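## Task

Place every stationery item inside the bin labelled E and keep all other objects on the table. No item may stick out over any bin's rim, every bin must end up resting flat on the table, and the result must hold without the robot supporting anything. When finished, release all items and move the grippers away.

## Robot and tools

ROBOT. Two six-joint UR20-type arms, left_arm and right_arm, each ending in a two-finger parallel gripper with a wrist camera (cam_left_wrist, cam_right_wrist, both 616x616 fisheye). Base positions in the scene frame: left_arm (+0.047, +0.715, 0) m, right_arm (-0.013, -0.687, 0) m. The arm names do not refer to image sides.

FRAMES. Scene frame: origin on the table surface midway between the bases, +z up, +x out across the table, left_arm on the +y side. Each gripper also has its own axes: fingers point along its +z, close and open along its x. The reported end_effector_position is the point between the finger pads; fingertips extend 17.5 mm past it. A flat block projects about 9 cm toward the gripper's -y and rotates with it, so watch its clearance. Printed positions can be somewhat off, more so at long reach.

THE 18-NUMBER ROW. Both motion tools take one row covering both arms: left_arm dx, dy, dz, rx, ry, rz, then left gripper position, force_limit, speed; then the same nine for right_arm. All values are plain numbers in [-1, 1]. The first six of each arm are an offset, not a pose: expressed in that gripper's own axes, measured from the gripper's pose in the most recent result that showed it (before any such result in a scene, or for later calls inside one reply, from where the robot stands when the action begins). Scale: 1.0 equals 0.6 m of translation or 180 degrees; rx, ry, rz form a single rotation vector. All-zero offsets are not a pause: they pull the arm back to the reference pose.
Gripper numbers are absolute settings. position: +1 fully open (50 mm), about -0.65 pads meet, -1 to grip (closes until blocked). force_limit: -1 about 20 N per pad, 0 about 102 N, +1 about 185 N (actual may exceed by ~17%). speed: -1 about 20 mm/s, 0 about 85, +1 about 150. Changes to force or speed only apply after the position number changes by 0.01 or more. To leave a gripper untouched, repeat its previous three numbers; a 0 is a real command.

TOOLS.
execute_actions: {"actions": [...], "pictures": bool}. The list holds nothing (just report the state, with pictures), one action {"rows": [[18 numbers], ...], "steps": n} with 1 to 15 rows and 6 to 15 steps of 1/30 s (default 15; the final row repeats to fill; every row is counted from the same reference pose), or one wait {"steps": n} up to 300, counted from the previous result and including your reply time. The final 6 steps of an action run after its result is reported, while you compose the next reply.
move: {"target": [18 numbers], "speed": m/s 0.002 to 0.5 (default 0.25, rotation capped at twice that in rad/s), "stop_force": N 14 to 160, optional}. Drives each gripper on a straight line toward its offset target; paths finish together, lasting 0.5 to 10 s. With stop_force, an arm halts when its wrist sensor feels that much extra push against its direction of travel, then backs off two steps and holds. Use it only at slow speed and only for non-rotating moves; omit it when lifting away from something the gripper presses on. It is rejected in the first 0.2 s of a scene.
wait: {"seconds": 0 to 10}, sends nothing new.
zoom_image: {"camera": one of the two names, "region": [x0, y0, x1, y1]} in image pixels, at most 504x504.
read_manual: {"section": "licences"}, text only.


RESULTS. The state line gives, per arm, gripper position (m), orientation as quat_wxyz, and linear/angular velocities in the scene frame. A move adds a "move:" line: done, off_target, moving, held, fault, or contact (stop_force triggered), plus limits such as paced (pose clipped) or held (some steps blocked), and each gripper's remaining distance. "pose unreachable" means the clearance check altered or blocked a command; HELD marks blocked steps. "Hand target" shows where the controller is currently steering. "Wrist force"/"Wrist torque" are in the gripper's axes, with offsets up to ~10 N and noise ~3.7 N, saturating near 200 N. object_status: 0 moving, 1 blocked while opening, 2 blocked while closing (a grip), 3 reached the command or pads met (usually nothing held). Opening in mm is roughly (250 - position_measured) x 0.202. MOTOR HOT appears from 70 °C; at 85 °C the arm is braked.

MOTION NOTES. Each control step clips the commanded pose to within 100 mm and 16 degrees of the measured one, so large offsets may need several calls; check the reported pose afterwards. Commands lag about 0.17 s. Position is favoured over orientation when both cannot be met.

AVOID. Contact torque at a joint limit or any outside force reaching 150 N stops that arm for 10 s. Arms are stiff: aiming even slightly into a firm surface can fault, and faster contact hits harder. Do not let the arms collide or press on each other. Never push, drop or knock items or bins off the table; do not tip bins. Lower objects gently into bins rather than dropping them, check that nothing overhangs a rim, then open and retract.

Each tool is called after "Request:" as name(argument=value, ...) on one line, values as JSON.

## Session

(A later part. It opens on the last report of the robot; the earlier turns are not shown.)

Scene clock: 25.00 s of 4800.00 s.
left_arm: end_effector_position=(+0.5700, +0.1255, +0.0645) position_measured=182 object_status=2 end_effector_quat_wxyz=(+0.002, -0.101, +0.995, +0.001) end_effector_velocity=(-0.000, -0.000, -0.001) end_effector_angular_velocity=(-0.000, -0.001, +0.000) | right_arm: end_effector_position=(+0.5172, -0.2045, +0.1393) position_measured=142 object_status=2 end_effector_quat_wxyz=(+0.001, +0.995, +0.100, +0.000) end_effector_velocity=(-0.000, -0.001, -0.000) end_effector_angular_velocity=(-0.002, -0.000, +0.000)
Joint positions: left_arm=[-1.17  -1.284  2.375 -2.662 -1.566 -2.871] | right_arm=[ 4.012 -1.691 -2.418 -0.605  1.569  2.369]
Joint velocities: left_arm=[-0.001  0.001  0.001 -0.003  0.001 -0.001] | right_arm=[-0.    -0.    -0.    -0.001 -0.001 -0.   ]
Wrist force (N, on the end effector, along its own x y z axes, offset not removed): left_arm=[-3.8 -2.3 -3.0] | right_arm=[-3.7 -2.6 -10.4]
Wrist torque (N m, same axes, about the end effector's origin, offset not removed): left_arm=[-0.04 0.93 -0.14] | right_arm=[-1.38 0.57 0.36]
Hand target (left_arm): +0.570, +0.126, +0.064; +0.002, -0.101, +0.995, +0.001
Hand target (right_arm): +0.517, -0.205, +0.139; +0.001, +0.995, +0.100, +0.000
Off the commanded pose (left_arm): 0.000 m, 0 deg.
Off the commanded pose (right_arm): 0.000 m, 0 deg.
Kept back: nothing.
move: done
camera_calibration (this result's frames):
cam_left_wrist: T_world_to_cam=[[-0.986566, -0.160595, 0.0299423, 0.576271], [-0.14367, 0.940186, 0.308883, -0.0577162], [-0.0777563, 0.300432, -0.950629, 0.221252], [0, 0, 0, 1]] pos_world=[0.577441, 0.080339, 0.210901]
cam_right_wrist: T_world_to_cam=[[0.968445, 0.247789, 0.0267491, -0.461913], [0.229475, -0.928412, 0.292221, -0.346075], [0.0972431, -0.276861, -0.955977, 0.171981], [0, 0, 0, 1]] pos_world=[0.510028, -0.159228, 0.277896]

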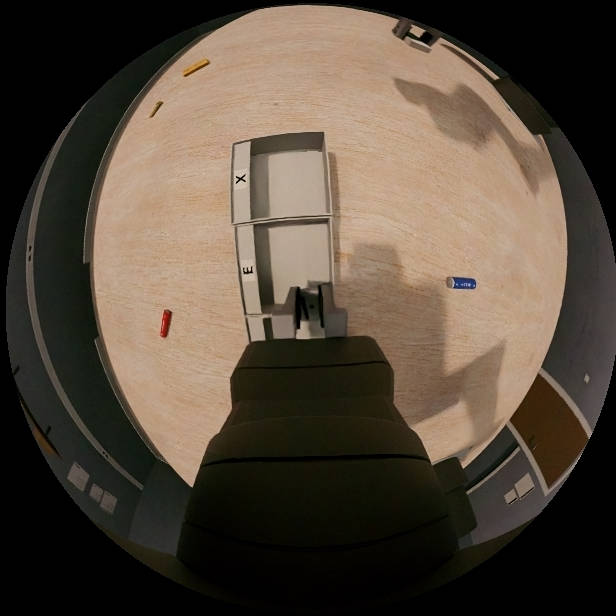

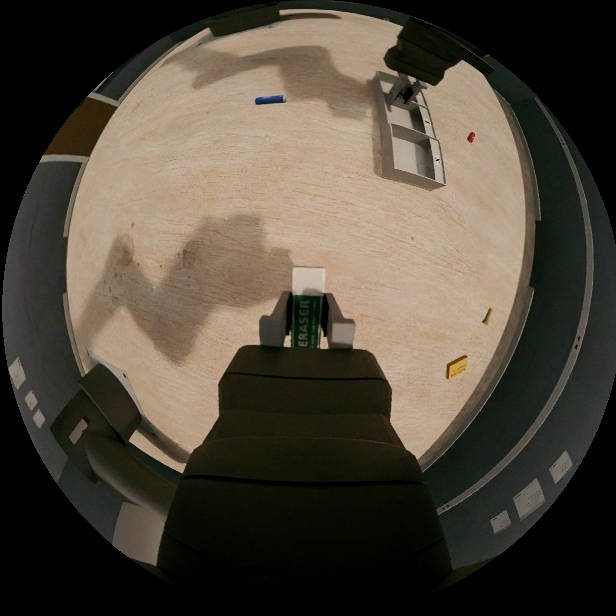

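Request:
move(target=[-0.002,-0.078,0.066,0,0,0,-1,-0.6,0, 0,0,0,0,0,0,-1,-0.6,0], speed=0.06, stop_force=20)

Request:
zoom_image(camera="cam_left_wrist", region=[230, 190, 390, 345])

Scene clock: 28.07 s of 4800.00 s.
left_arm: end_effector_position=(+0.5808, +0.0799, +0.0252) position_measured=182 object_status=2 end_effector_quat_wxyz=(+0.002, -0.101, +0.995, +0.001) end_effector_velocity=(+0.001, -0.001, -0.001) end_effector_angular_velocity=(-0.001, -0.000, +0.001) | right_arm: end_effector_position=(+0.5172, -0.2045, +0.1393) position_measured=142 object_status=2 end_effector_quat_wxyz=(+0.001, +0.995, +0.100, +0.000) end_effector_velocity=(+0.000, +0.000, +0.000) end_effector_angular_velocity=(+0.000, -0.001, +0.001)
Joint positions: left_arm=[-1.184 -1.196  2.332 -2.707 -1.566 -2.885] | right_arm=[ 4.012 -1.691 -2.418 -0.605  1.569  2.369]
Joint velocities: left_arm=[ 0.     0.002 -0.001 -0.001 -0.    -0.001] | right_arm=[ 0.     0.    -0.     0.001 -0.    -0.001]
Wrist force (N, on the end effector, along its own x y z axes, offset not removed): left_arm=[-0.8 1.0 -13.6] | right_arm=[3.6 2.4 -3.7]
Wrist torque (N m, same axes, about the end effector's origin, offset not removed): left_arm=[-0.11 0.43 -0.22] | right_arm=[-0.04 -0.77 0.00]
Hand target (left_arm): +0.581, +0.080, +0.025; +0.002, -0.101, +0.995, +0.001
Hand target (right_arm): +0.517, -0.205, +0.139; +0.001, +0.995, +0.100, +0.000
Off the commanded pose (left_arm): 0.000 m, 0 deg.
Off the commanded pose (right_arm): 0.000 m, 0 deg.
Kept back: nothing.
move: done
camera_calibration (this result's frames):
cam_left_wrist: T_world_to_cam=[[-0.986569, -0.160598, 0.0298373, 0.58072], [-0.143708, 0.94019, 0.308853, -0.00118671], [-0.077654, 0.300417, -0.950642, 0.198314], [0, 0, 0, 1]] pos_world=[0.588149, 0.0348013, 0.171565]
cam_right_wrist: T_world_to_cam=[[0.968445, 0.247783, 0.0268079, -0.461931], [0.229454, -0.928423, 0.292203, -0.346068], [0.0972918, -0.276831, -0.955981, 0.171959], [0, 0, 0, 1]] pos_world=[0.510031, -0.159235, 0.277895]

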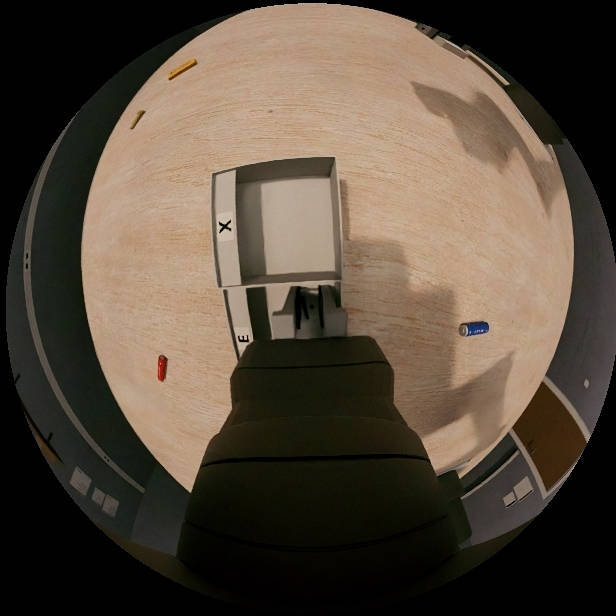

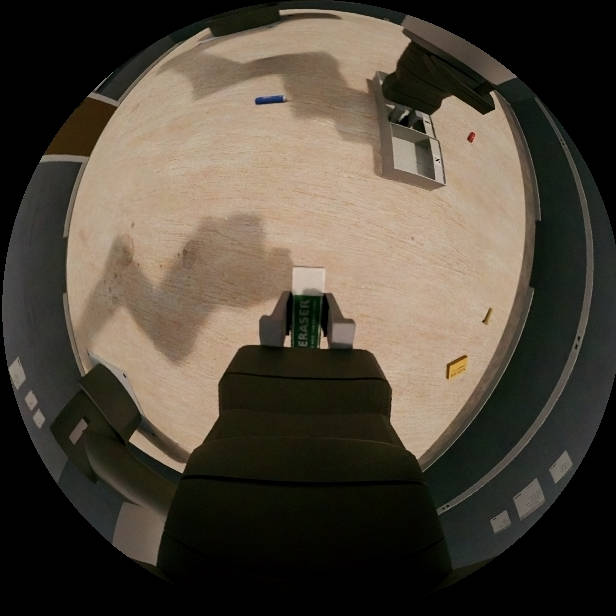

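Region (230, 190, 390, 345) of cam_left_wrist's 616x616 image, scaled by 3.150, with more detail than that image has; it fills the top 488 rows of this view, and the rest is white.

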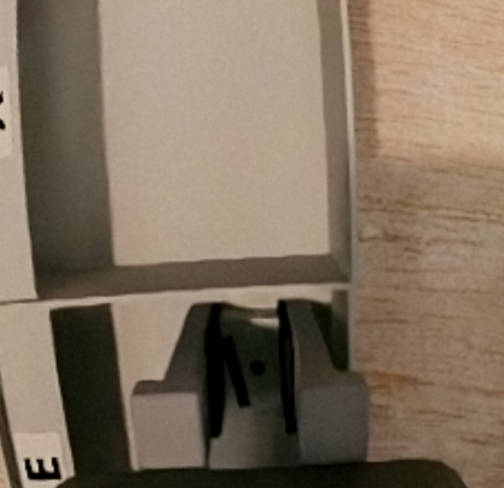

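Request:
move(target=[0,0,0.004,0,0,0,-1,-0.6,0, 0,0,0,0,0,0,-1,-0.6,0], speed=0.004, stop_force=14)

Scene clock: 28.80 s of 4800.00 s.
left_arm: end_effector_position=(+0.5808, +0.0797, +0.0248) position_measured=182 object_status=2 end_effector_quat_wxyz=(+0.002, -0.101, +0.995, +0.001) end_effector_velocity=(-0.000, +0.000, +0.001) end_effector_angular_velocity=(+0.001, -0.000, -0.000) | right_arm: end_effector_position=(+0.5172, -0.2046, +0.1393) position_measured=142 object_status=2 end_effector_quat_wxyz=(+0.001, +0.995, +0.100, +0.000) end_effector_velocity=(+0.001, +0.000, +0.000) end_effector_angular_velocity=(-0.000, -0.002, -0.000)
Joint positions: left_arm=[-1.184 -1.195  2.332 -2.708 -1.566 -2.885] | right_arm=[ 4.012 -1.691 -2.418 -0.605  1.569  2.369]
Joint velocities: left_arm=[ 0.    -0.001  0.     0.002  0.     0.   ] | right_arm=[-0.    -0.     0.     0.001 -0.002  0.   ]
Wrist force (N, on the end effector, along its own x y z axes, offset not removed): left_arm=[2.9 11.9 -42.1] | right_arm=[7.9 1.7 -3.4]
Wrist torque (N m, same axes, about the end effector's origin, offset not removed): left_arm=[-0.26 0.27 -0.23] | right_arm=[-0.49 -1.70 -0.11]
Hand target (left_arm): +0.581, +0.080, +0.025; +0.002, -0.101, +0.995, +0.001
Hand target (right_arm): +0.517, -0.205, +0.139; +0.001, +0.995, +0.100, +0.000
Off the commanded pose (left_arm): 0.002 m, 0 deg.
Off the commanded pose (right_arm): 0.000 m, 0 deg.
Kept back: nothing.
move: contact (left_arm)
camera_calibration (this result's frames):
cam_left_wrist: T_world_to_cam=[[-0.986571, -0.160594, 0.0297909, 0.580774], [-0.14373, 0.940234, 0.30871, -0.000864929], [-0.0775876, 0.300283, -0.950689, 0.197993], [0, 0, 0, 1]] pos_world=[0.588212, 0.0346283, 0.171195]
cam_right_wrist: T_world_to_cam=[[0.968445, 0.247784, 0.0267749, -0.461921], [0.229461, -0.928411, 0.292232, -0.346078], [0.0972685, -0.276867, -0.955973, 0.171959], [0, 0, 0, 1]] pos_world=[0.51003, -0.159237, 0.277891]

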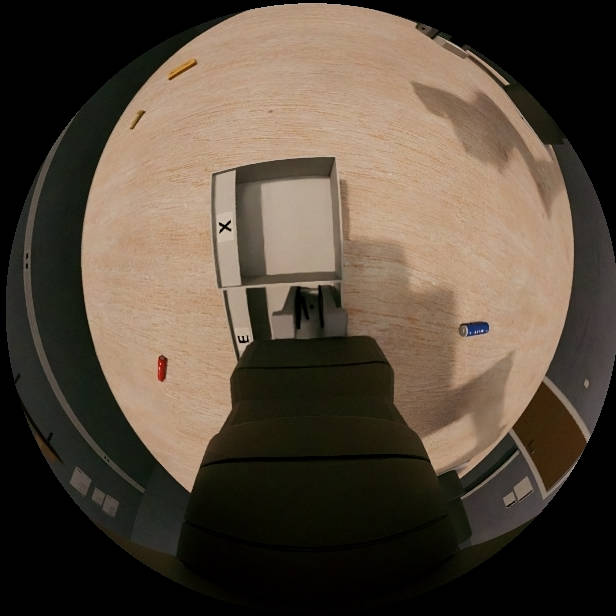

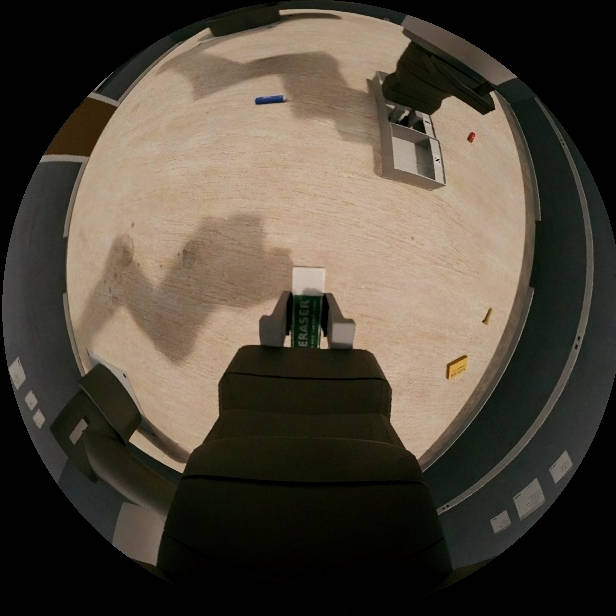

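Request:
execute_actions(actions=[{"rows":[[0,0,-0.002,0,0,0,-1,-0.6,0,0,0,0,0,0,0,-1,-0.6,0],[0,0,-0.002,0,0,0,-1,-0.6,0,0,0,0,0,0,0,-1,-0.6,0],[0,0,-0.002,0,0,0,-1,-0.6,0,0,0,0,0,0,0,-1,-0.6,0],[0,0,-0.002,0,0,0,-1,-0.6,0,0,0,0,0,0,0,-1,-0.6,0],[0,0,-0.002,0,0,0,-1,-0.6,0,0,0,0,0,0,0,-1,-0.6,0],[0,0,-0.002,0,0,0,-0.02,-0.6,-0.5,0,0,0,0,0,0,-1,-0.6,0]],"steps":12}])

Request:
move(target=[0,0,-0.1,0,0,0,-0.02,-0.6,-0.5, 0,0,0,0,0,0,-1,-0.6,0], speed=0.15)

Scene clock: 29.23 s of 4800.00 s.
left_arm: end_effector_position=(+0.5808, +0.0799, +0.0256) position_measured=182 object_status=0 end_effector_quat_wxyz=(+0.002, -0.101, +0.995, +0.001) end_effector_velocity=(-0.001, -0.001, +0.003) end_effector_angular_velocity=(-0.000, -0.001, +0.001) | right_arm: end_effector_position=(+0.5172, -0.2046, +0.1393) position_measured=142 object_status=2 end_effector_quat_wxyz=(+0.001, +0.995, +0.100, +0.000) end_effector_velocity=(-0.001, +0.000, +0.000) end_effector_angular_velocity=(+0.002, +0.001, +0.000)
Joint positions: left_arm=[-1.184 -1.196  2.332 -2.706 -1.566 -2.885] | right_arm=[ 4.012 -1.691 -2.418 -0.605  1.569  2.369]
Joint velocities: left_arm=[-0.002 -0.004 -0.001  0.005  0.    -0.002] | right_arm=[ 0.     0.    -0.     0.001  0.002 -0.   ]
Wrist force (N, on the end effector, along its own x y z axes, offset not removed): left_arm=[-1.1 -0.4 -4.6] | right_arm=[-6.2 3.8 -6.5]
Wrist torque (N m, same axes, about the end effector's origin, offset not removed): left_arm=[0.25 0.35 -0.22] | right_arm=[0.05 1.41 0.40]
Steps of this call (steps 1 to 7: nothing new was sent; steps 8 to 13: the first 6 steps of this action). Readings (end_effector_position | what the end effector reports):
8: left_arm (+0.5808, +0.0798, +0.0249) | right_arm (+0.5172, -0.2046, +0.1393) | left_arm position_measured=182 object_status=2 | right_arm position_measured=142 object_status=2
9: left_arm (+0.5808, +0.0798, +0.0250) | right_arm (+0.5172, -0.2046, +0.1393) | left_arm position_measured=182 object_status=2 | right_arm position_measured=142 object_status=2
11: left_arm (+0.5808, +0.0799, +0.0254) | right_arm (+0.5172, -0.2046, +0.1393) | left_arm position_measured=182 object_status=2 | right_arm position_measured=142 object_status=2
13: the state above

Scene clock: 30.47 s of 4800.00 s.
left_arm: end_effector_position=(+0.5806, +0.0798, +0.0857) position_measured=155 object_status=3 end_effector_quat_wxyz=(+0.002, -0.101, +0.995, +0.001) end_effector_velocity=(-0.000, +0.000, +0.002) end_effector_angular_velocity=(-0.000, +0.000, -0.001) | right_arm: end_effector_position=(+0.5172, -0.2046, +0.1393) position_measured=142 object_status=2 end_effector_quat_wxyz=(+0.001, +0.995, +0.100, +0.000) end_effector_velocity=(-0.000, +0.000, +0.000) end_effector_angular_velocity=(+0.001, +0.001, -0.000)
Joint positions: left_arm=[-1.184 -1.281  2.31  -2.6   -1.566 -2.885] | right_arm=[ 4.012 -1.691 -2.418 -0.605  1.569  2.369]
Joint velocities: left_arm=[-0.    -0.003 -0.     0.003 -0.     0.001] | right_arm=[-0.    -0.     0.     0.     0.001  0.   ]
Wrist force (N, on the end effector, along its own x y z axes, offset not removed): left_arm=[-0.9 -2.7 -3.9] | right_arm=[1.1 1.6 -4.2]
Wrist torque (N m, same axes, about the end effector's origin, offset not removed): left_arm=[-0.04 0.37 -0.19] | right_arm=[-0.53 -0.16 0.12]
Hand target (left_arm): +0.581, +0.080, +0.086; +0.002, -0.101, +0.995, +0.001
Hand target (right_arm): +0.517, -0.205, +0.139; +0.001, +0.995, +0.100, +0.000
Off your previous action's commanded pose (left_arm): 0.000 m, 0 deg at its last step (step 6 of this call).
Off your previous action's commanded pose (right_arm): 0.000 m, 0 deg at its last step (step 6 of this call).
Off the commanded pose (left_arm): 0.000 m, 0 deg.
Off the commanded pose (right_arm): 0.000 m, 0 deg.
Kept back: nothing.
move: done
camera_calibration (this result's frames):
cam_left_wrist: T_world_to_cam=[[-0.98657, -0.160593, 0.0298134, 0.578726], [-0.143716, 0.940213, 0.308779, -0.0198012], [-0.0776186, 0.300348, -0.950666, 0.255866], [0, 0, 0, 1]] pos_world=[0.587968, 0.0347078, 0.232103]
cam_right_wrist: T_world_to_cam=[[0.968445, 0.247783, 0.0267751, -0.461921], [0.229461, -0.928412, 0.292232, -0.346078], [0.0972686, -0.276867, -0.955973, 0.171959], [0, 0, 0, 1]] pos_world=[0.51003, -0.159237, 0.277891]

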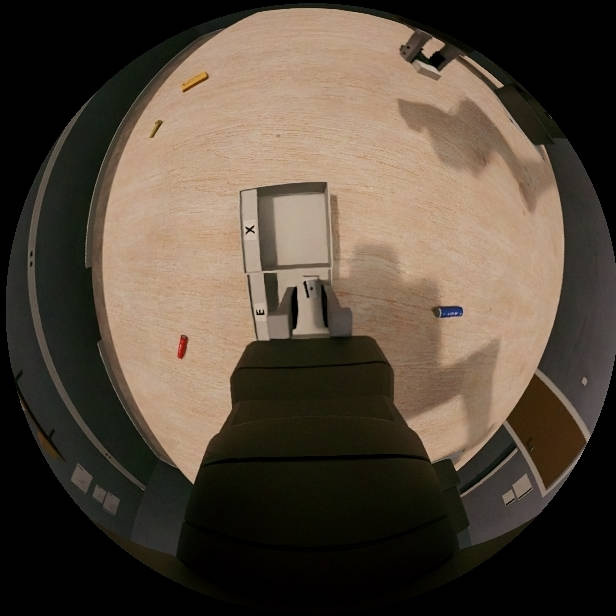

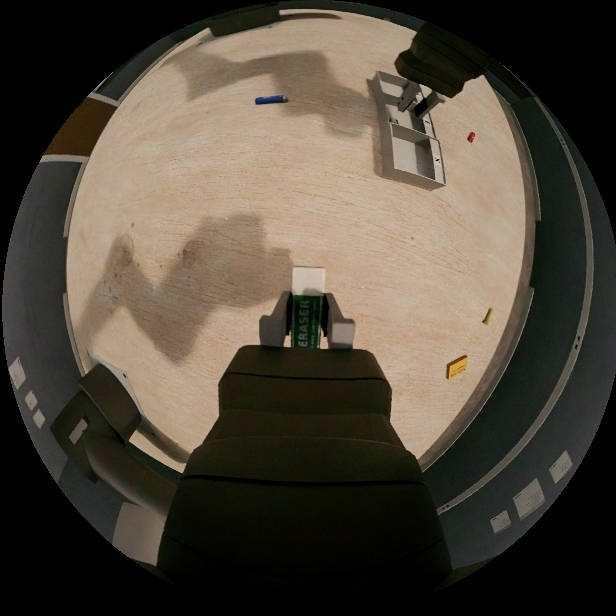

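Request:
move(target=[0,0.6,-0.3,0,0,0,-0.02,-0.6,-0.5, 0.230,-0.480,0.049,0,0,0,-1,-0.6,0], speed=0.35)

Request:
zoom_image(camera="cam_right_wrist", region=[230, 190, 390, 350])

Scene clock: 32.60 s of 4800.00 s.
left_arm: end_effector_position=(+0.5075, +0.4324, +0.2644) position_measured=155 object_status=3 end_effector_quat_wxyz=(+0.002, -0.101, +0.995, +0.001) end_effector_velocity=(-0.000, +0.001, +0.001) end_effector_angular_velocity=(+0.000, -0.001, -0.001) | right_arm: end_effector_position=(+0.5953, +0.1051, +0.1100) position_measured=142 object_status=2 end_effector_quat_wxyz=(+0.001, +0.995, +0.100, +0.000) end_effector_velocity=(+0.000, +0.001, +0.000) end_effector_angular_velocity=(+0.000, -0.000, -0.000)
Joint positions: left_arm=[-0.986 -1.872  2.525 -2.225 -1.567 -2.687] | right_arm=[ 4.117 -1.98  -2.048 -0.686  1.569  2.474]
Joint velocities: left_arm=[ 0.    -0.002 -0.001  0.003  0.001  0.001] | right_arm=[ 0.    -0.     0.001 -0.     0.     0.   ]
Wrist force (N, on the end effector, along its own x y z axes, offset not removed): left_arm=[-0.5 -1.2 -5.4] | right_arm=[1.6 2.1 -3.9]
Wrist torque (N m, same axes, about the end effector's origin, offset not removed): left_arm=[0.14 0.23 -0.19] | right_arm=[-0.62 -0.46 0.04]
Hand target (left_arm): +0.508, +0.432, +0.265; +0.002, -0.101, +0.995, +0.001
Hand target (right_arm): +0.595, +0.105, +0.110; +0.001, +0.995, +0.100, +0.000
Off the commanded pose (left_arm): 0.002 m, 0 deg.
Off the commanded pose (right_arm): 0.001 m, 0 deg.
Kept back: nothing.
move: done
camera_calibration (this result's frames):
cam_left_wrist: T_world_to_cam=[[-0.986543, -0.160579, 0.0307744, 0.557638], [-0.143409, 0.94024, 0.308839, -0.417171], [-0.0785286, 0.30027, -0.950616, 0.31462], [0, 0, 0, 1]] pos_world=[0.515015, 0.387316, 0.41076]
cam_right_wrist: T_world_to_cam=[[0.96844, 0.247777, 0.0270256, -0.613507], [0.229371, -0.928391, 0.292368, -0.0679542], [0.0975323, -0.276942, -0.955924, 0.221923], [0, 0, 0, 1]] pos_world=[0.588087, 0.150384, 0.248589]

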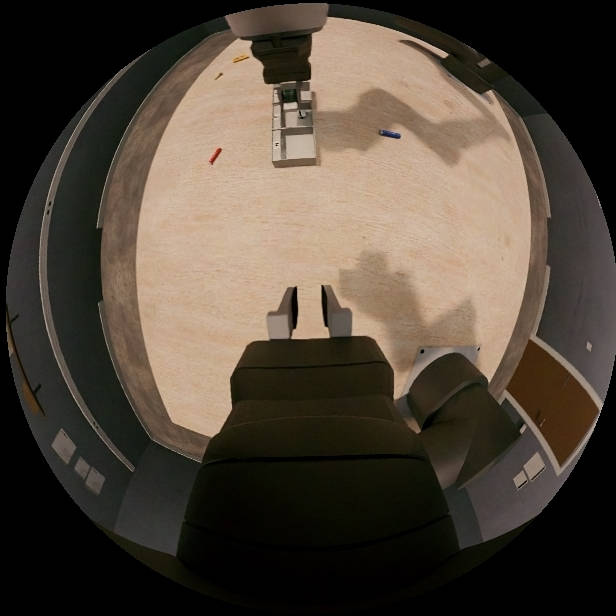

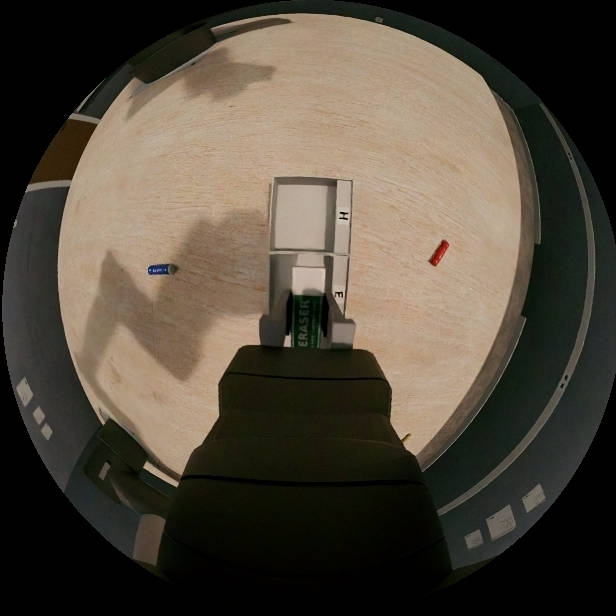

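Region (230, 190, 390, 350) of cam_right_wrist's 616x616 image, scaled by 3.150, with more detail than that image has.

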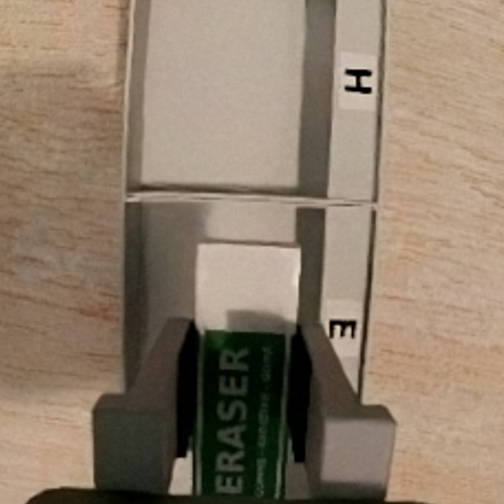

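Request:
zoom_image(camera="cam_left_wrist", region=[265, 75, 325, 175])

Region (265, 75, 325, 175) of cam_left_wrist's 616x616 image, scaled by 5.040, with more detail than that image has; it fills the left 302 columns of this view, and the rest is white.

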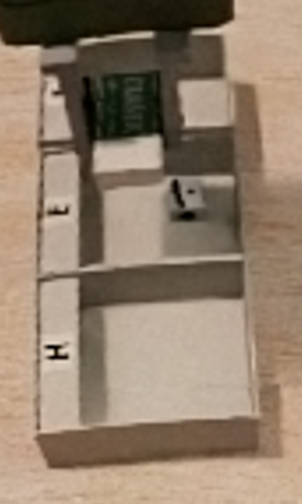

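Request:
move(target=[0,0,0,0,0,0,-0.02,-0.6,-0.5, 0.002,-0.006,0.075,0,0,-0.022,-1,-0.6,0], speed=0.15)

Request:
zoom_image(camera="cam_right_wrist", region=[230, 190, 390, 350])

Scene clock: 34.37 s of 4800.00 s.
left_arm: end_effector_position=(+0.5075, +0.4324, +0.2644) position_measured=155 object_status=3 end_effector_quat_wxyz=(+0.002, -0.101, +0.995, +0.001) end_effector_velocity=(-0.000, +0.000, -0.000) end_effector_angular_velocity=(-0.001, +0.001, +0.001) | right_arm: end_effector_position=(+0.5958, +0.1088, +0.0652) position_measured=142 object_status=2 end_effector_quat_wxyz=(+0.001, +0.991, +0.134, +0.000) end_effector_velocity=(-0.000, +0.001, -0.001) end_effector_angular_velocity=(+0.001, +0.002, +0.003)
Joint positions: left_arm=[-0.986 -1.872  2.525 -2.225 -1.567 -2.687] | right_arm=[ 4.117 -2.03  -2.058 -0.627  1.569  2.405]
Joint velocities: left_arm=[ 0.    -0.     0.    -0.    -0.001 -0.001] | right_arm=[ 0.    -0.002  0.     0.002  0.002 -0.003]
Wrist force (N, on the end effector, along its own x y z axes, offset not removed): left_arm=[-0.6 0.3 -3.9] | right_arm=[-2.9 0.2 -10.7]
Wrist torque (N m, same axes, about the end effector's origin, offset not removed): left_arm=[0.50 0.32 -0.16] | right_arm=[-0.86 0.61 0.15]
Hand target (left_arm): +0.507, +0.432, +0.264; +0.002, -0.101, +0.995, +0.001
Hand target (right_arm): +0.596, +0.109, +0.065; +0.001, +0.991, +0.134, +0.000
Off the commanded pose (left_arm): 0.000 m, 0 deg.
Off the commanded pose (right_arm): 0.000 m, 0 deg.
Kept back: nothing.
move: done
camera_calibration (this result's frames):
cam_left_wrist: T_world_to_cam=[[-0.986553, -0.160528, 0.0307232, 0.557668], [-0.143383, 0.940276, 0.308744, -0.41716], [-0.0784503, 0.300188, -0.950649, 0.314723], [0, 0, 0, 1]] pos_world=[0.515045, 0.38729, 0.410854]
cam_right_wrist: T_world_to_cam=[[0.949045, 0.313992, 0.0268991, -0.609323], [0.292888, -0.910314, 0.292481, -0.0912549], [0.116323, -0.269699, -0.955893, 0.168075], [0, 0, 0, 1]] pos_world=[0.585451, 0.153582, 0.203742]

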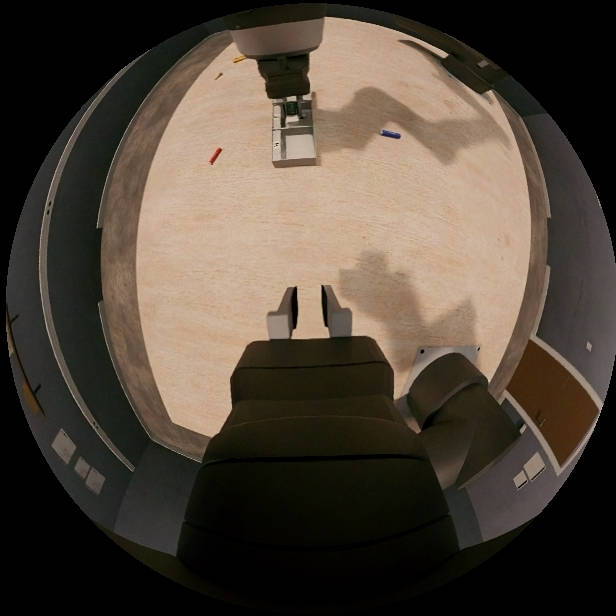

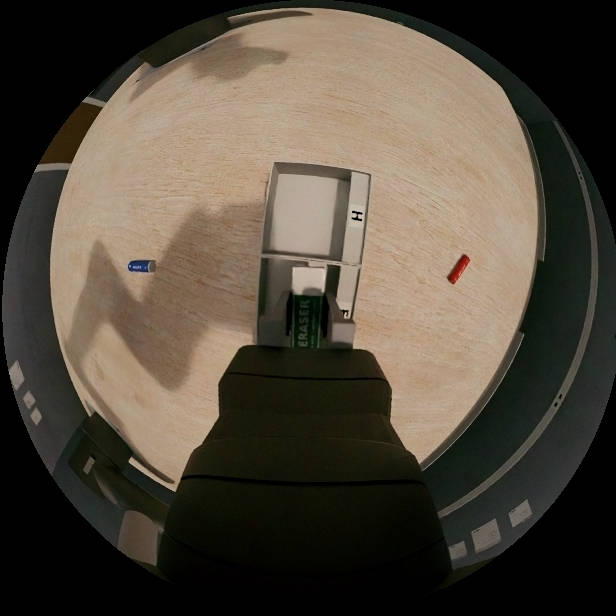

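Region (230, 190, 390, 350) of cam_right_wrist's 616x616 image, scaled by 3.150, with more detail than that image has.

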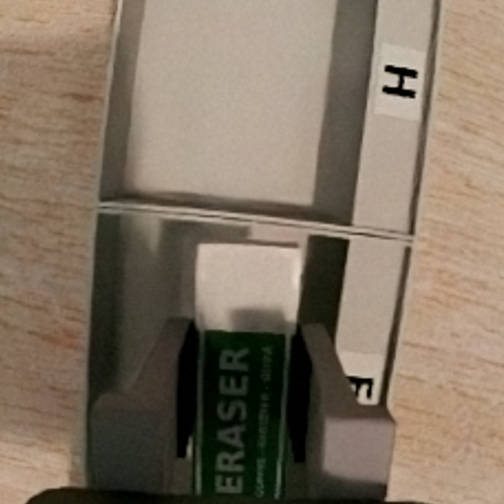

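Request:
move(target=[0,0,0,0,0,0,-0.02,-0.6,-0.5, -0.002,0,0.057,0,0,0,-1,-0.6,0], speed=0.03, stop_force=15)

Request:
move(target=[0,0,0,0,0,0,-0.02,-0.6,-0.5, 0,0,0.018,0,0,0,-1,-0.6,0], speed=0.004, stop_force=14)

Scene clock: 36.40 s of 4800.00 s.
left_arm: end_effector_position=(+0.5075, +0.4324, +0.2644) position_measured=155 object_status=3 end_effector_quat_wxyz=(+0.002, -0.101, +0.995, +0.001) end_effector_velocity=(-0.001, -0.001, -0.001) end_effector_angular_velocity=(-0.000, +0.001, -0.002) | right_arm: end_effector_position=(+0.5947, +0.1085, +0.0311) position_measured=142 object_status=2 end_effector_quat_wxyz=(+0.001, +0.991, +0.134, +0.000) end_effector_velocity=(-0.000, +0.000, -0.001) end_effector_angular_velocity=(+0.001, +0.001, -0.000)
Joint positions: left_arm=[-0.986 -1.872  2.525 -2.225 -1.567 -2.687] | right_arm=[ 4.118 -2.066 -2.069 -0.579  1.569  2.406]
Joint velocities: left_arm=[-0.002  0.001 -0.    -0.001 -0.001  0.   ] | right_arm=[ 0.    -0.001 -0.     0.001  0.001  0.   ]
Wrist force (N, on the end effector, along its own x y z axes, offset not removed): left_arm=[-0.9 -1.0 -5.6] | right_arm=[2.2 2.4 -10.4]
Wrist torque (N m, same axes, about the end effector's origin, offset not removed): left_arm=[0.24 0.31 -0.19] | right_arm=[-0.50 -0.55 -0.01]
Hand target (left_arm): +0.508, +0.432, +0.264; +0.002, -0.101, +0.995, +0.001
Hand target (right_arm): +0.595, +0.109, +0.031; +0.001, +0.991, +0.134, +0.000
Off the commanded pose (left_arm): 0.000 m, 0 deg.
Off the commanded pose (right_arm): 0.000 m, 0 deg.
Kept back: nothing.
move: done
camera_calibration (this result's frames):
cam_left_wrist: T_world_to_cam=[[-0.986556, -0.160504, 0.0307552, 0.557631], [-0.143346, 0.940263, 0.3088, -0.417183], [-0.0784817, 0.30024, -0.95063, 0.314656], [0, 0, 0, 1]] pos_world=[0.515027, 0.387292, 0.410797]
cam_right_wrist: T_world_to_cam=[[0.949045, 0.313992, 0.0268916, -0.607254], [0.292889, -0.910311, 0.292489, -0.0812787], [0.116319, -0.269709, -0.955891, 0.135551], [0, 0, 0, 1]] pos_world=[0.58435, 0.153243, 0.169675]

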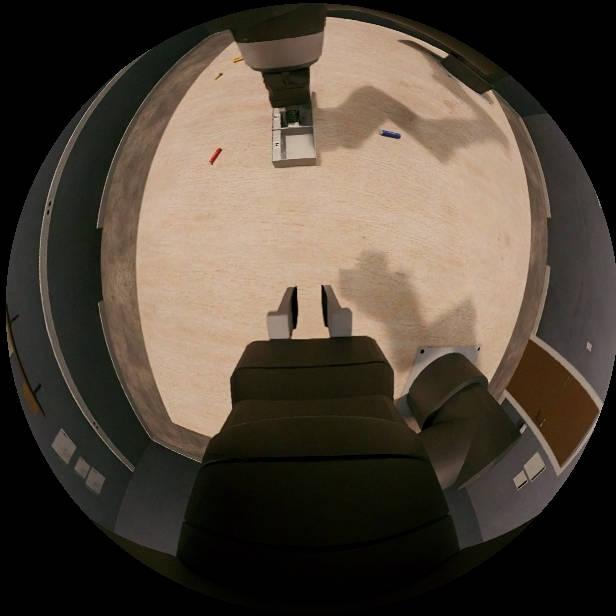

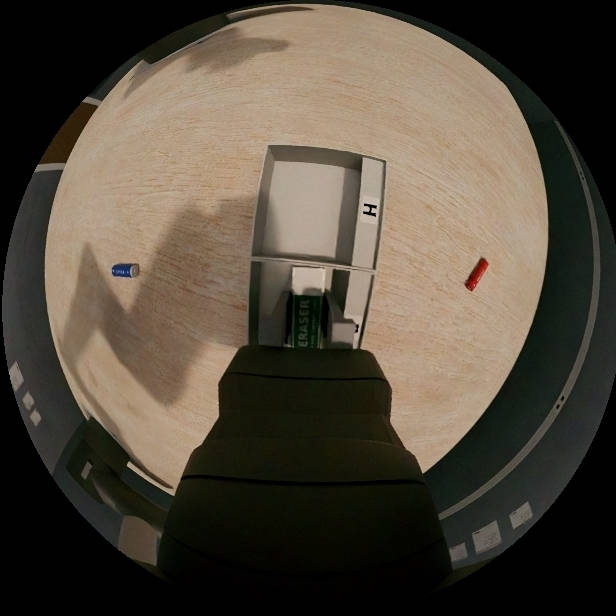

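Scene clock: 37.93 s of 4800.00 s.
left_arm: end_effector_position=(+0.5075, +0.4324, +0.2644) position_measured=155 object_status=3 end_effector_quat_wxyz=(+0.002, -0.101, +0.995, +0.001) end_effector_velocity=(-0.000, +0.000, +0.000) end_effector_angular_velocity=(+0.000, -0.000, -0.003) | right_arm: end_effector_position=(+0.5947, +0.1086, +0.0264) position_measured=142 object_status=2 end_effector_quat_wxyz=(+0.001, +0.991, +0.134, +0.000) end_effector_velocity=(+0.000, -0.001, +0.000) end_effector_angular_velocity=(-0.002, -0.001, +0.000)
Joint positions: left_arm=[-0.986 -1.872  2.525 -2.225 -1.567 -2.687] | right_arm=[ 4.118 -2.071 -2.071 -0.572  1.569  2.406]
Joint velocities: left_arm=[-0.    -0.001  0.     0.     0.     0.003] | right_arm=[ 0.     0.001 -0.    -0.002 -0.002 -0.   ]
Wrist force (N, on the end effector, along its own x y z axes, offset not removed): left_arm=[0.2 -1.6 -4.6] | right_arm=[-8.6 12.3 -32.4]
Wrist torque (N m, same axes, about the end effector's origin, offset not removed): left_arm=[0.14 0.17 -0.28] | right_arm=[-0.01 0.00 0.27]
Hand target (left_arm): +0.508, +0.432, +0.264; +0.002, -0.101, +0.995, +0.001
Hand target (right_arm): +0.595, +0.109, +0.027; +0.001, +0.991, +0.134, +0.000
Off the commanded pose (left_arm): 0.000 m, 0 deg.
Off the commanded pose (right_arm): 0.006 m, 0 deg.
Kept back: nothing.
move: contact (right_arm)
camera_calibration (this result's frames):
cam_left_wrist: T_world_to_cam=[[-0.986556, -0.160504, 0.0307515, 0.557634], [-0.143348, 0.940265, 0.308794, -0.417178], [-0.0784774, 0.300234, -0.950632, 0.314664], [0, 0, 0, 1]] pos_world=[0.51503, 0.387288, 0.410803]
cam_right_wrist: T_world_to_cam=[[0.949042, 0.313987, 0.0270311, -0.60717], [0.292863, -0.910362, 0.292356, -0.0798512], [0.116404, -0.269541, -0.955928, 0.131038], [0, 0, 0, 1]] pos_world=[0.584362, 0.15327, 0.165021]

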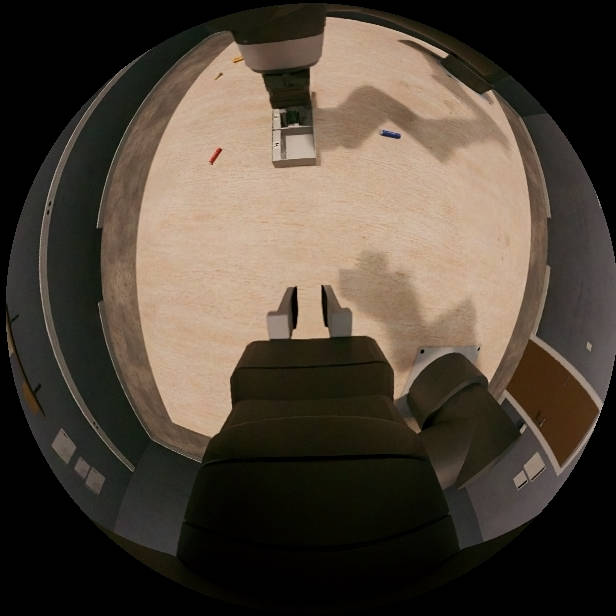

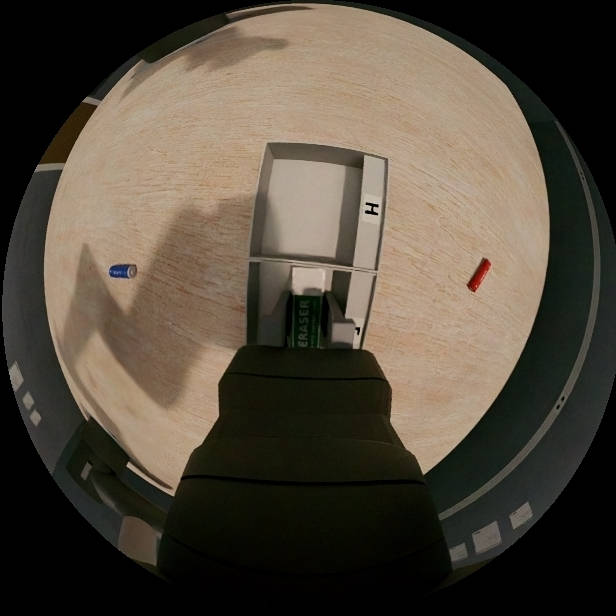

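Request:
execute_actions(actions=[{"rows":[[0,0,0,0,0,0,-0.02,-0.6,-0.5,0,0,-0.0015,0,0,0,-1,-0.6,0],[0,0,0,0,0,0,-0.02,-0.6,-0.5,0,0,-0.0015,0,0,0,-1,-0.6,0],[0,0,0,0,0,0,-0.02,-0.6,-0.5,0,0,-0.0015,0,0,0,-1,-0.6,0],[0,0,0,0,0,0,-0.02,-0.6,-0.5,0,0,-0.0015,0,0,0,-1,-0.6,0],[0,0,0,0,0,0,-0.02,-0.6,-0.5,0,0,-0.0015,0,0,0,-1,-0.6,0],[0,0,0,0,0,0,-0.02,-0.6,-0.5,0,0,-0.0015,0,0,0,0.17,-0.6,-0.5]],"steps":12}])

Request:
move(target=[0,0,0,0,0,0,-0.02,-0.6,-0.5, 0,0,-0.11,0,0,0,0.17,-0.6,-0.5], speed=0.12)

Scene clock: 38.37 s of 4800.00 s.
left_arm: end_effector_position=(+0.5075, +0.4324, +0.2644) position_measured=155 object_status=3 end_effector_quat_wxyz=(+0.002, -0.101, +0.995, +0.001) end_effector_velocity=(+0.000, +0.000, -0.000) end_effector_angular_velocity=(-0.000, +0.000, -0.000) | right_arm: end_effector_position=(+0.5946, +0.1084, +0.0270) position_measured=141 object_status=0 end_effector_quat_wxyz=(+0.002, +0.991, +0.134, +0.000) end_effector_velocity=(+0.000, +0.001, +0.002) end_effector_angular_velocity=(+0.001, -0.000, +0.000)
Joint positions: left_arm=[-0.986 -1.872  2.525 -2.225 -1.567 -2.687] | right_arm=[ 4.118 -2.071 -2.071 -0.573  1.569  2.406]
Joint velocities: left_arm=[ 0.     0.     0.    -0.    -0.     0.001] | right_arm=[ 0.     0.002  0.001 -0.002  0.    -0.   ]
Wrist force (N, on the end effector, along its own x y z axes, offset not removed): left_arm=[-0.7 -0.6 -4.9] | right_arm=[-2.7 0.5 -7.2]
Wrist torque (N m, same axes, about the end effector's origin, offset not removed): left_arm=[0.29 0.30 -0.26] | right_arm=[-0.76 0.37 0.19]
Steps of this call (steps 1 to 7: nothing new was sent; steps 8 to 13: the first 6 steps of this action). Readings (end_effector_position | what the end effector reports):
8: left_arm (+0.5075, +0.4324, +0.2644) | right_arm (+0.5947, +0.1085, +0.0265) | left_arm position_measured=155 object_status=3 | right_arm position_measured=142 object_status=2
9: left_arm (+0.5075, +0.4324, +0.2644) | right_arm (+0.5947, +0.1085, +0.0266) | left_arm position_measured=155 object_status=3 | right_arm position_measured=142 object_status=2
11: left_arm (+0.5075, +0.4324, +0.2644) | right_arm (+0.5946, +0.1084, +0.0268) | left_arm position_measured=155 object_status=3 | right_arm position_measured=142 object_status=2
13: the state above

Scene clock: 39.63 s of 4800.00 s.
left_arm: end_effector_position=(+0.5075, +0.4324, +0.2644) position_measured=155 object_status=3 end_effector_quat_wxyz=(+0.002, -0.101, +0.995, +0.001) end_effector_velocity=(-0.001, -0.000, +0.000) end_effector_angular_velocity=(-0.001, +0.001, -0.003) | right_arm: end_effector_position=(+0.5946, +0.1085, +0.0931) position_measured=127 object_status=3 end_effector_quat_wxyz=(+0.001, +0.991, +0.134, +0.000) end_effector_velocity=(-0.000, +0.000, +0.002) end_effector_angular_velocity=(+0.001, -0.000, +0.001)
Joint positions: left_arm=[-0.986 -1.872  2.525 -2.225 -1.567 -2.687] | right_arm=[ 4.118 -2.    -2.05  -0.665  1.569  2.406]
Joint velocities: left_arm=[-0.    -0.    -0.     0.    -0.001  0.003] | right_arm=[ 0.     0.002  0.    -0.001  0.    -0.001]
Wrist force (N, on the end effector, along its own x y z axes, offset not removed): left_arm=[0.0 0.3 -4.5] | right_arm=[2.3 0.7 -8.4]
Wrist torque (N m, same axes, about the end effector's origin, offset not removed): left_arm=[0.52 0.20 -0.20] | right_arm=[-0.84 -0.34 -0.06]
Hand target (left_arm): +0.508, +0.432, +0.264; +0.002, -0.101, +0.995, +0.001
Hand target (right_arm): +0.595, +0.109, +0.093; +0.001, +0.991, +0.134, +0.000
Off your previous action's commanded pose (left_arm): 0.000 m, 0 deg at its last step (step 6 of this call).
Off your previous action's commanded pose (right_arm): 0.000 m, 0 deg at its last step (step 6 of this call).
Off the commanded pose (left_arm): 0.000 m, 0 deg.
Off the commanded pose (right_arm): 0.000 m, 0 deg.
Kept back: nothing.
move: done
camera_calibration (this result's frames):
cam_left_wrist: T_world_to_cam=[[-0.986556, -0.160504, 0.0307514, 0.557634], [-0.143348, 0.940265, 0.308794, -0.417178], [-0.0784771, 0.300234, -0.950632, 0.314664], [0, 0, 0, 1]] pos_world=[0.51503, 0.387288, 0.410803]
cam_right_wrist: T_world_to_cam=[[0.949043, 0.313991, 0.0269593, -0.608852], [0.292877, -0.910335, 0.292425, -0.0993182], [0.116361, -0.269628, -0.955908, 0.194775], [0, 0, 0, 1]] pos_world=[0.584251, 0.153278, 0.231644]

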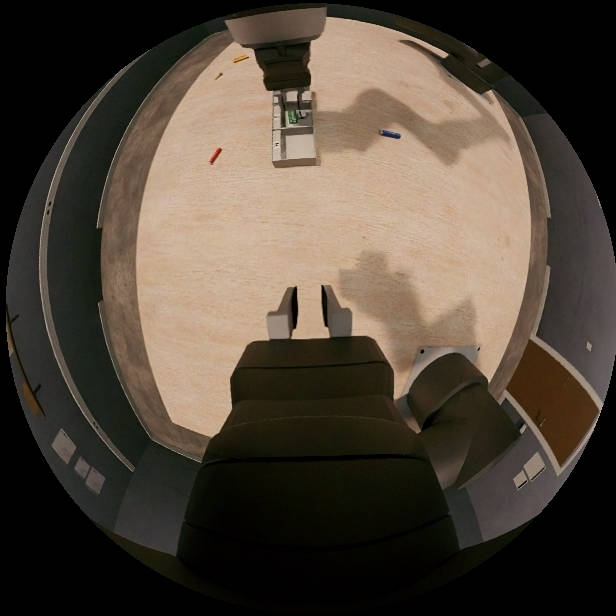

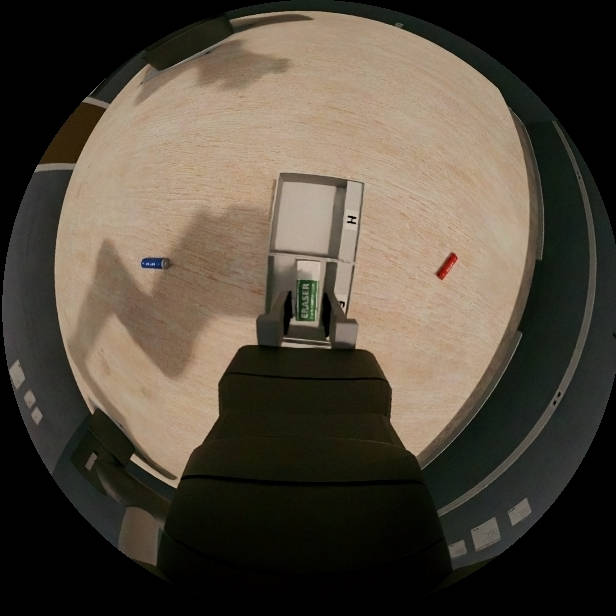

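Request:
move(target=[0,0,0,0,0,0,-0.02,-0.6,-0.5, 0.226,0.751,-0.045,0,0,0.419,1,-0.6,0], speed=0.4)

Request:
zoom_image(camera="cam_right_wrist", region=[250, 230, 370, 350])

Request:
zoom_image(camera="cam_left_wrist", region=[265, 75, 325, 175])

Scene clock: 43.07 s of 4800.00 s.
left_arm: end_effector_position=(+0.5075, +0.4324, +0.2644) position_measured=155 object_status=3 end_effector_quat_wxyz=(+0.002, -0.101, +0.995, +0.001) end_effector_velocity=(-0.000, +0.002, -0.001) end_effector_angular_velocity=(-0.000, +0.000, +0.003) | right_arm: end_effector_position=(+0.8445, -0.2892, +0.1206) position_measured=3 object_status=3 end_effector_quat_wxyz=(+0.001, +0.866, -0.500, +0.001) end_effector_velocity=(+0.001, -0.001, -0.000) end_effector_angular_velocity=(-0.001, +0.000, -0.004)
Joint positions: left_arm=[-0.986 -1.872  2.525 -2.225 -1.567 -2.687] | right_arm=[ 3.666 -1.916 -2.134 -0.664  1.569  3.271]
Joint velocities: left_arm=[ 0.002 -0.001  0.001 -0.    -0.001 -0.001] | right_arm=[-0.001 -0.001  0.001 -0.001 -0.     0.003]
Wrist force (N, on the end effector, along its own x y z axes, offset not removed): left_arm=[-1.1 -0.8 -5.3] | right_arm=[-0.3 -1.1 -9.1]
Wrist torque (N m, same axes, about the end effector's origin, offset not removed): left_arm=[0.22 0.39 -0.22] | right_arm=[-1.05 -0.06 0.18]
Hand target (left_arm): +0.508, +0.432, +0.264; +0.002, -0.101, +0.995, +0.001
Hand target (right_arm): +0.845, -0.289, +0.120; +0.001, +0.866, -0.500, +0.001
Off the commanded pose (left_arm): 0.000 m, 0 deg.
Off the commanded pose (right_arm): 0.001 m, 0 deg.
Kept back: nothing.
move: done
camera_calibration (this result's frames):
cam_left_wrist: T_world_to_cam=[[-0.986556, -0.160504, 0.0307516, 0.557634], [-0.143348, 0.940265, 0.308794, -0.417178], [-0.0784774, 0.300234, -0.950632, 0.314663], [0, 0, 0, 1]] pos_world=[0.51503, 0.387288, 0.410803]
cam_right_wrist: T_world_to_cam=[[0.542995, -0.839249, 0.0285793, -0.712698], [-0.807836, -0.512773, 0.290628, 0.502095], [-0.229255, -0.180897, -0.956409, 0.402342], [0, 0, 0, 1]] pos_world=[0.884841, -0.267888, 0.259249]

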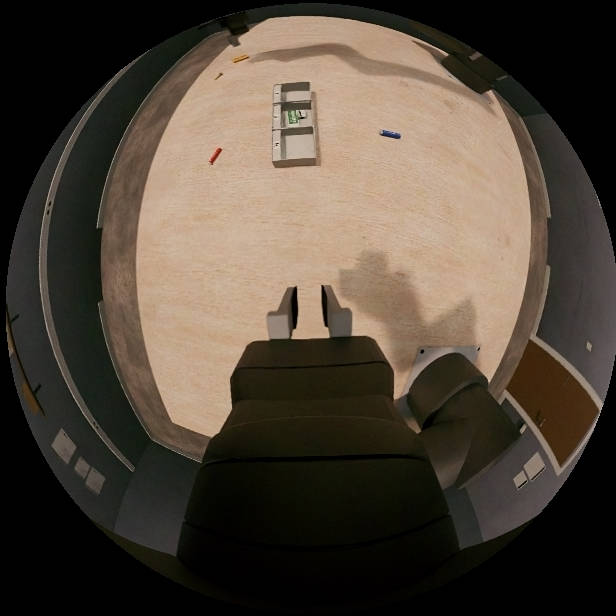

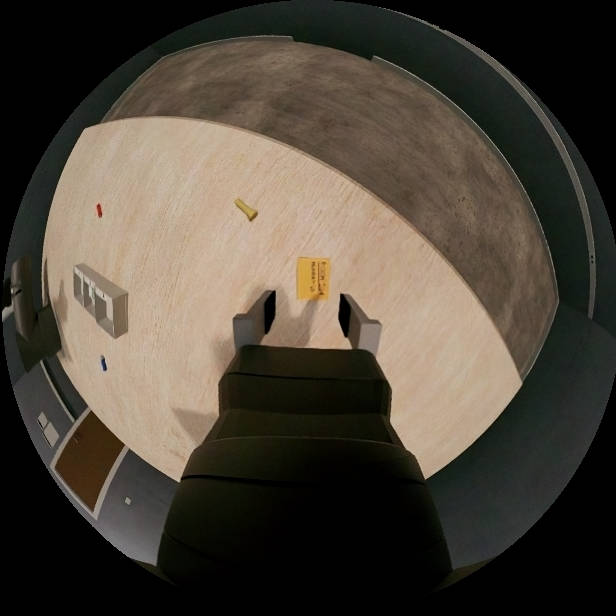

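Region (250, 230, 370, 350) of cam_right_wrist's 616x616 image, scaled by 4.200, with more detail than that image has.

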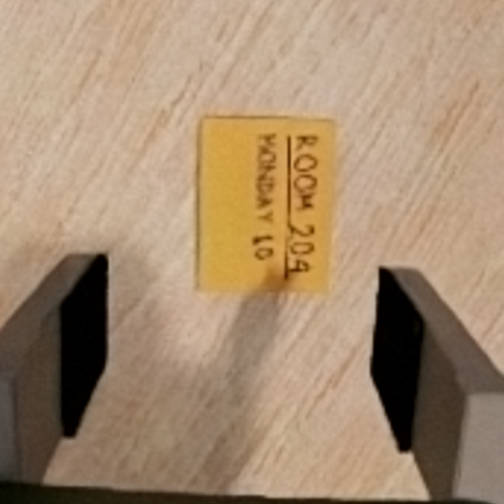

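Region (265, 75, 325, 175) of cam_left_wrist's 616x616 image, scaled by 5.040, with more detail than that image has; it fills the left 302 columns of this view, and the rest is white.

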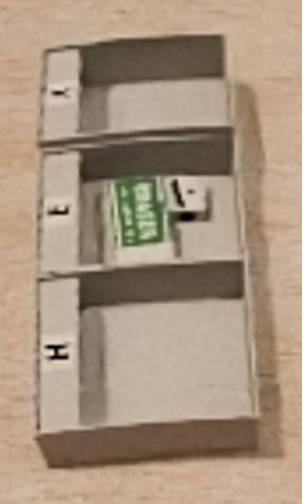

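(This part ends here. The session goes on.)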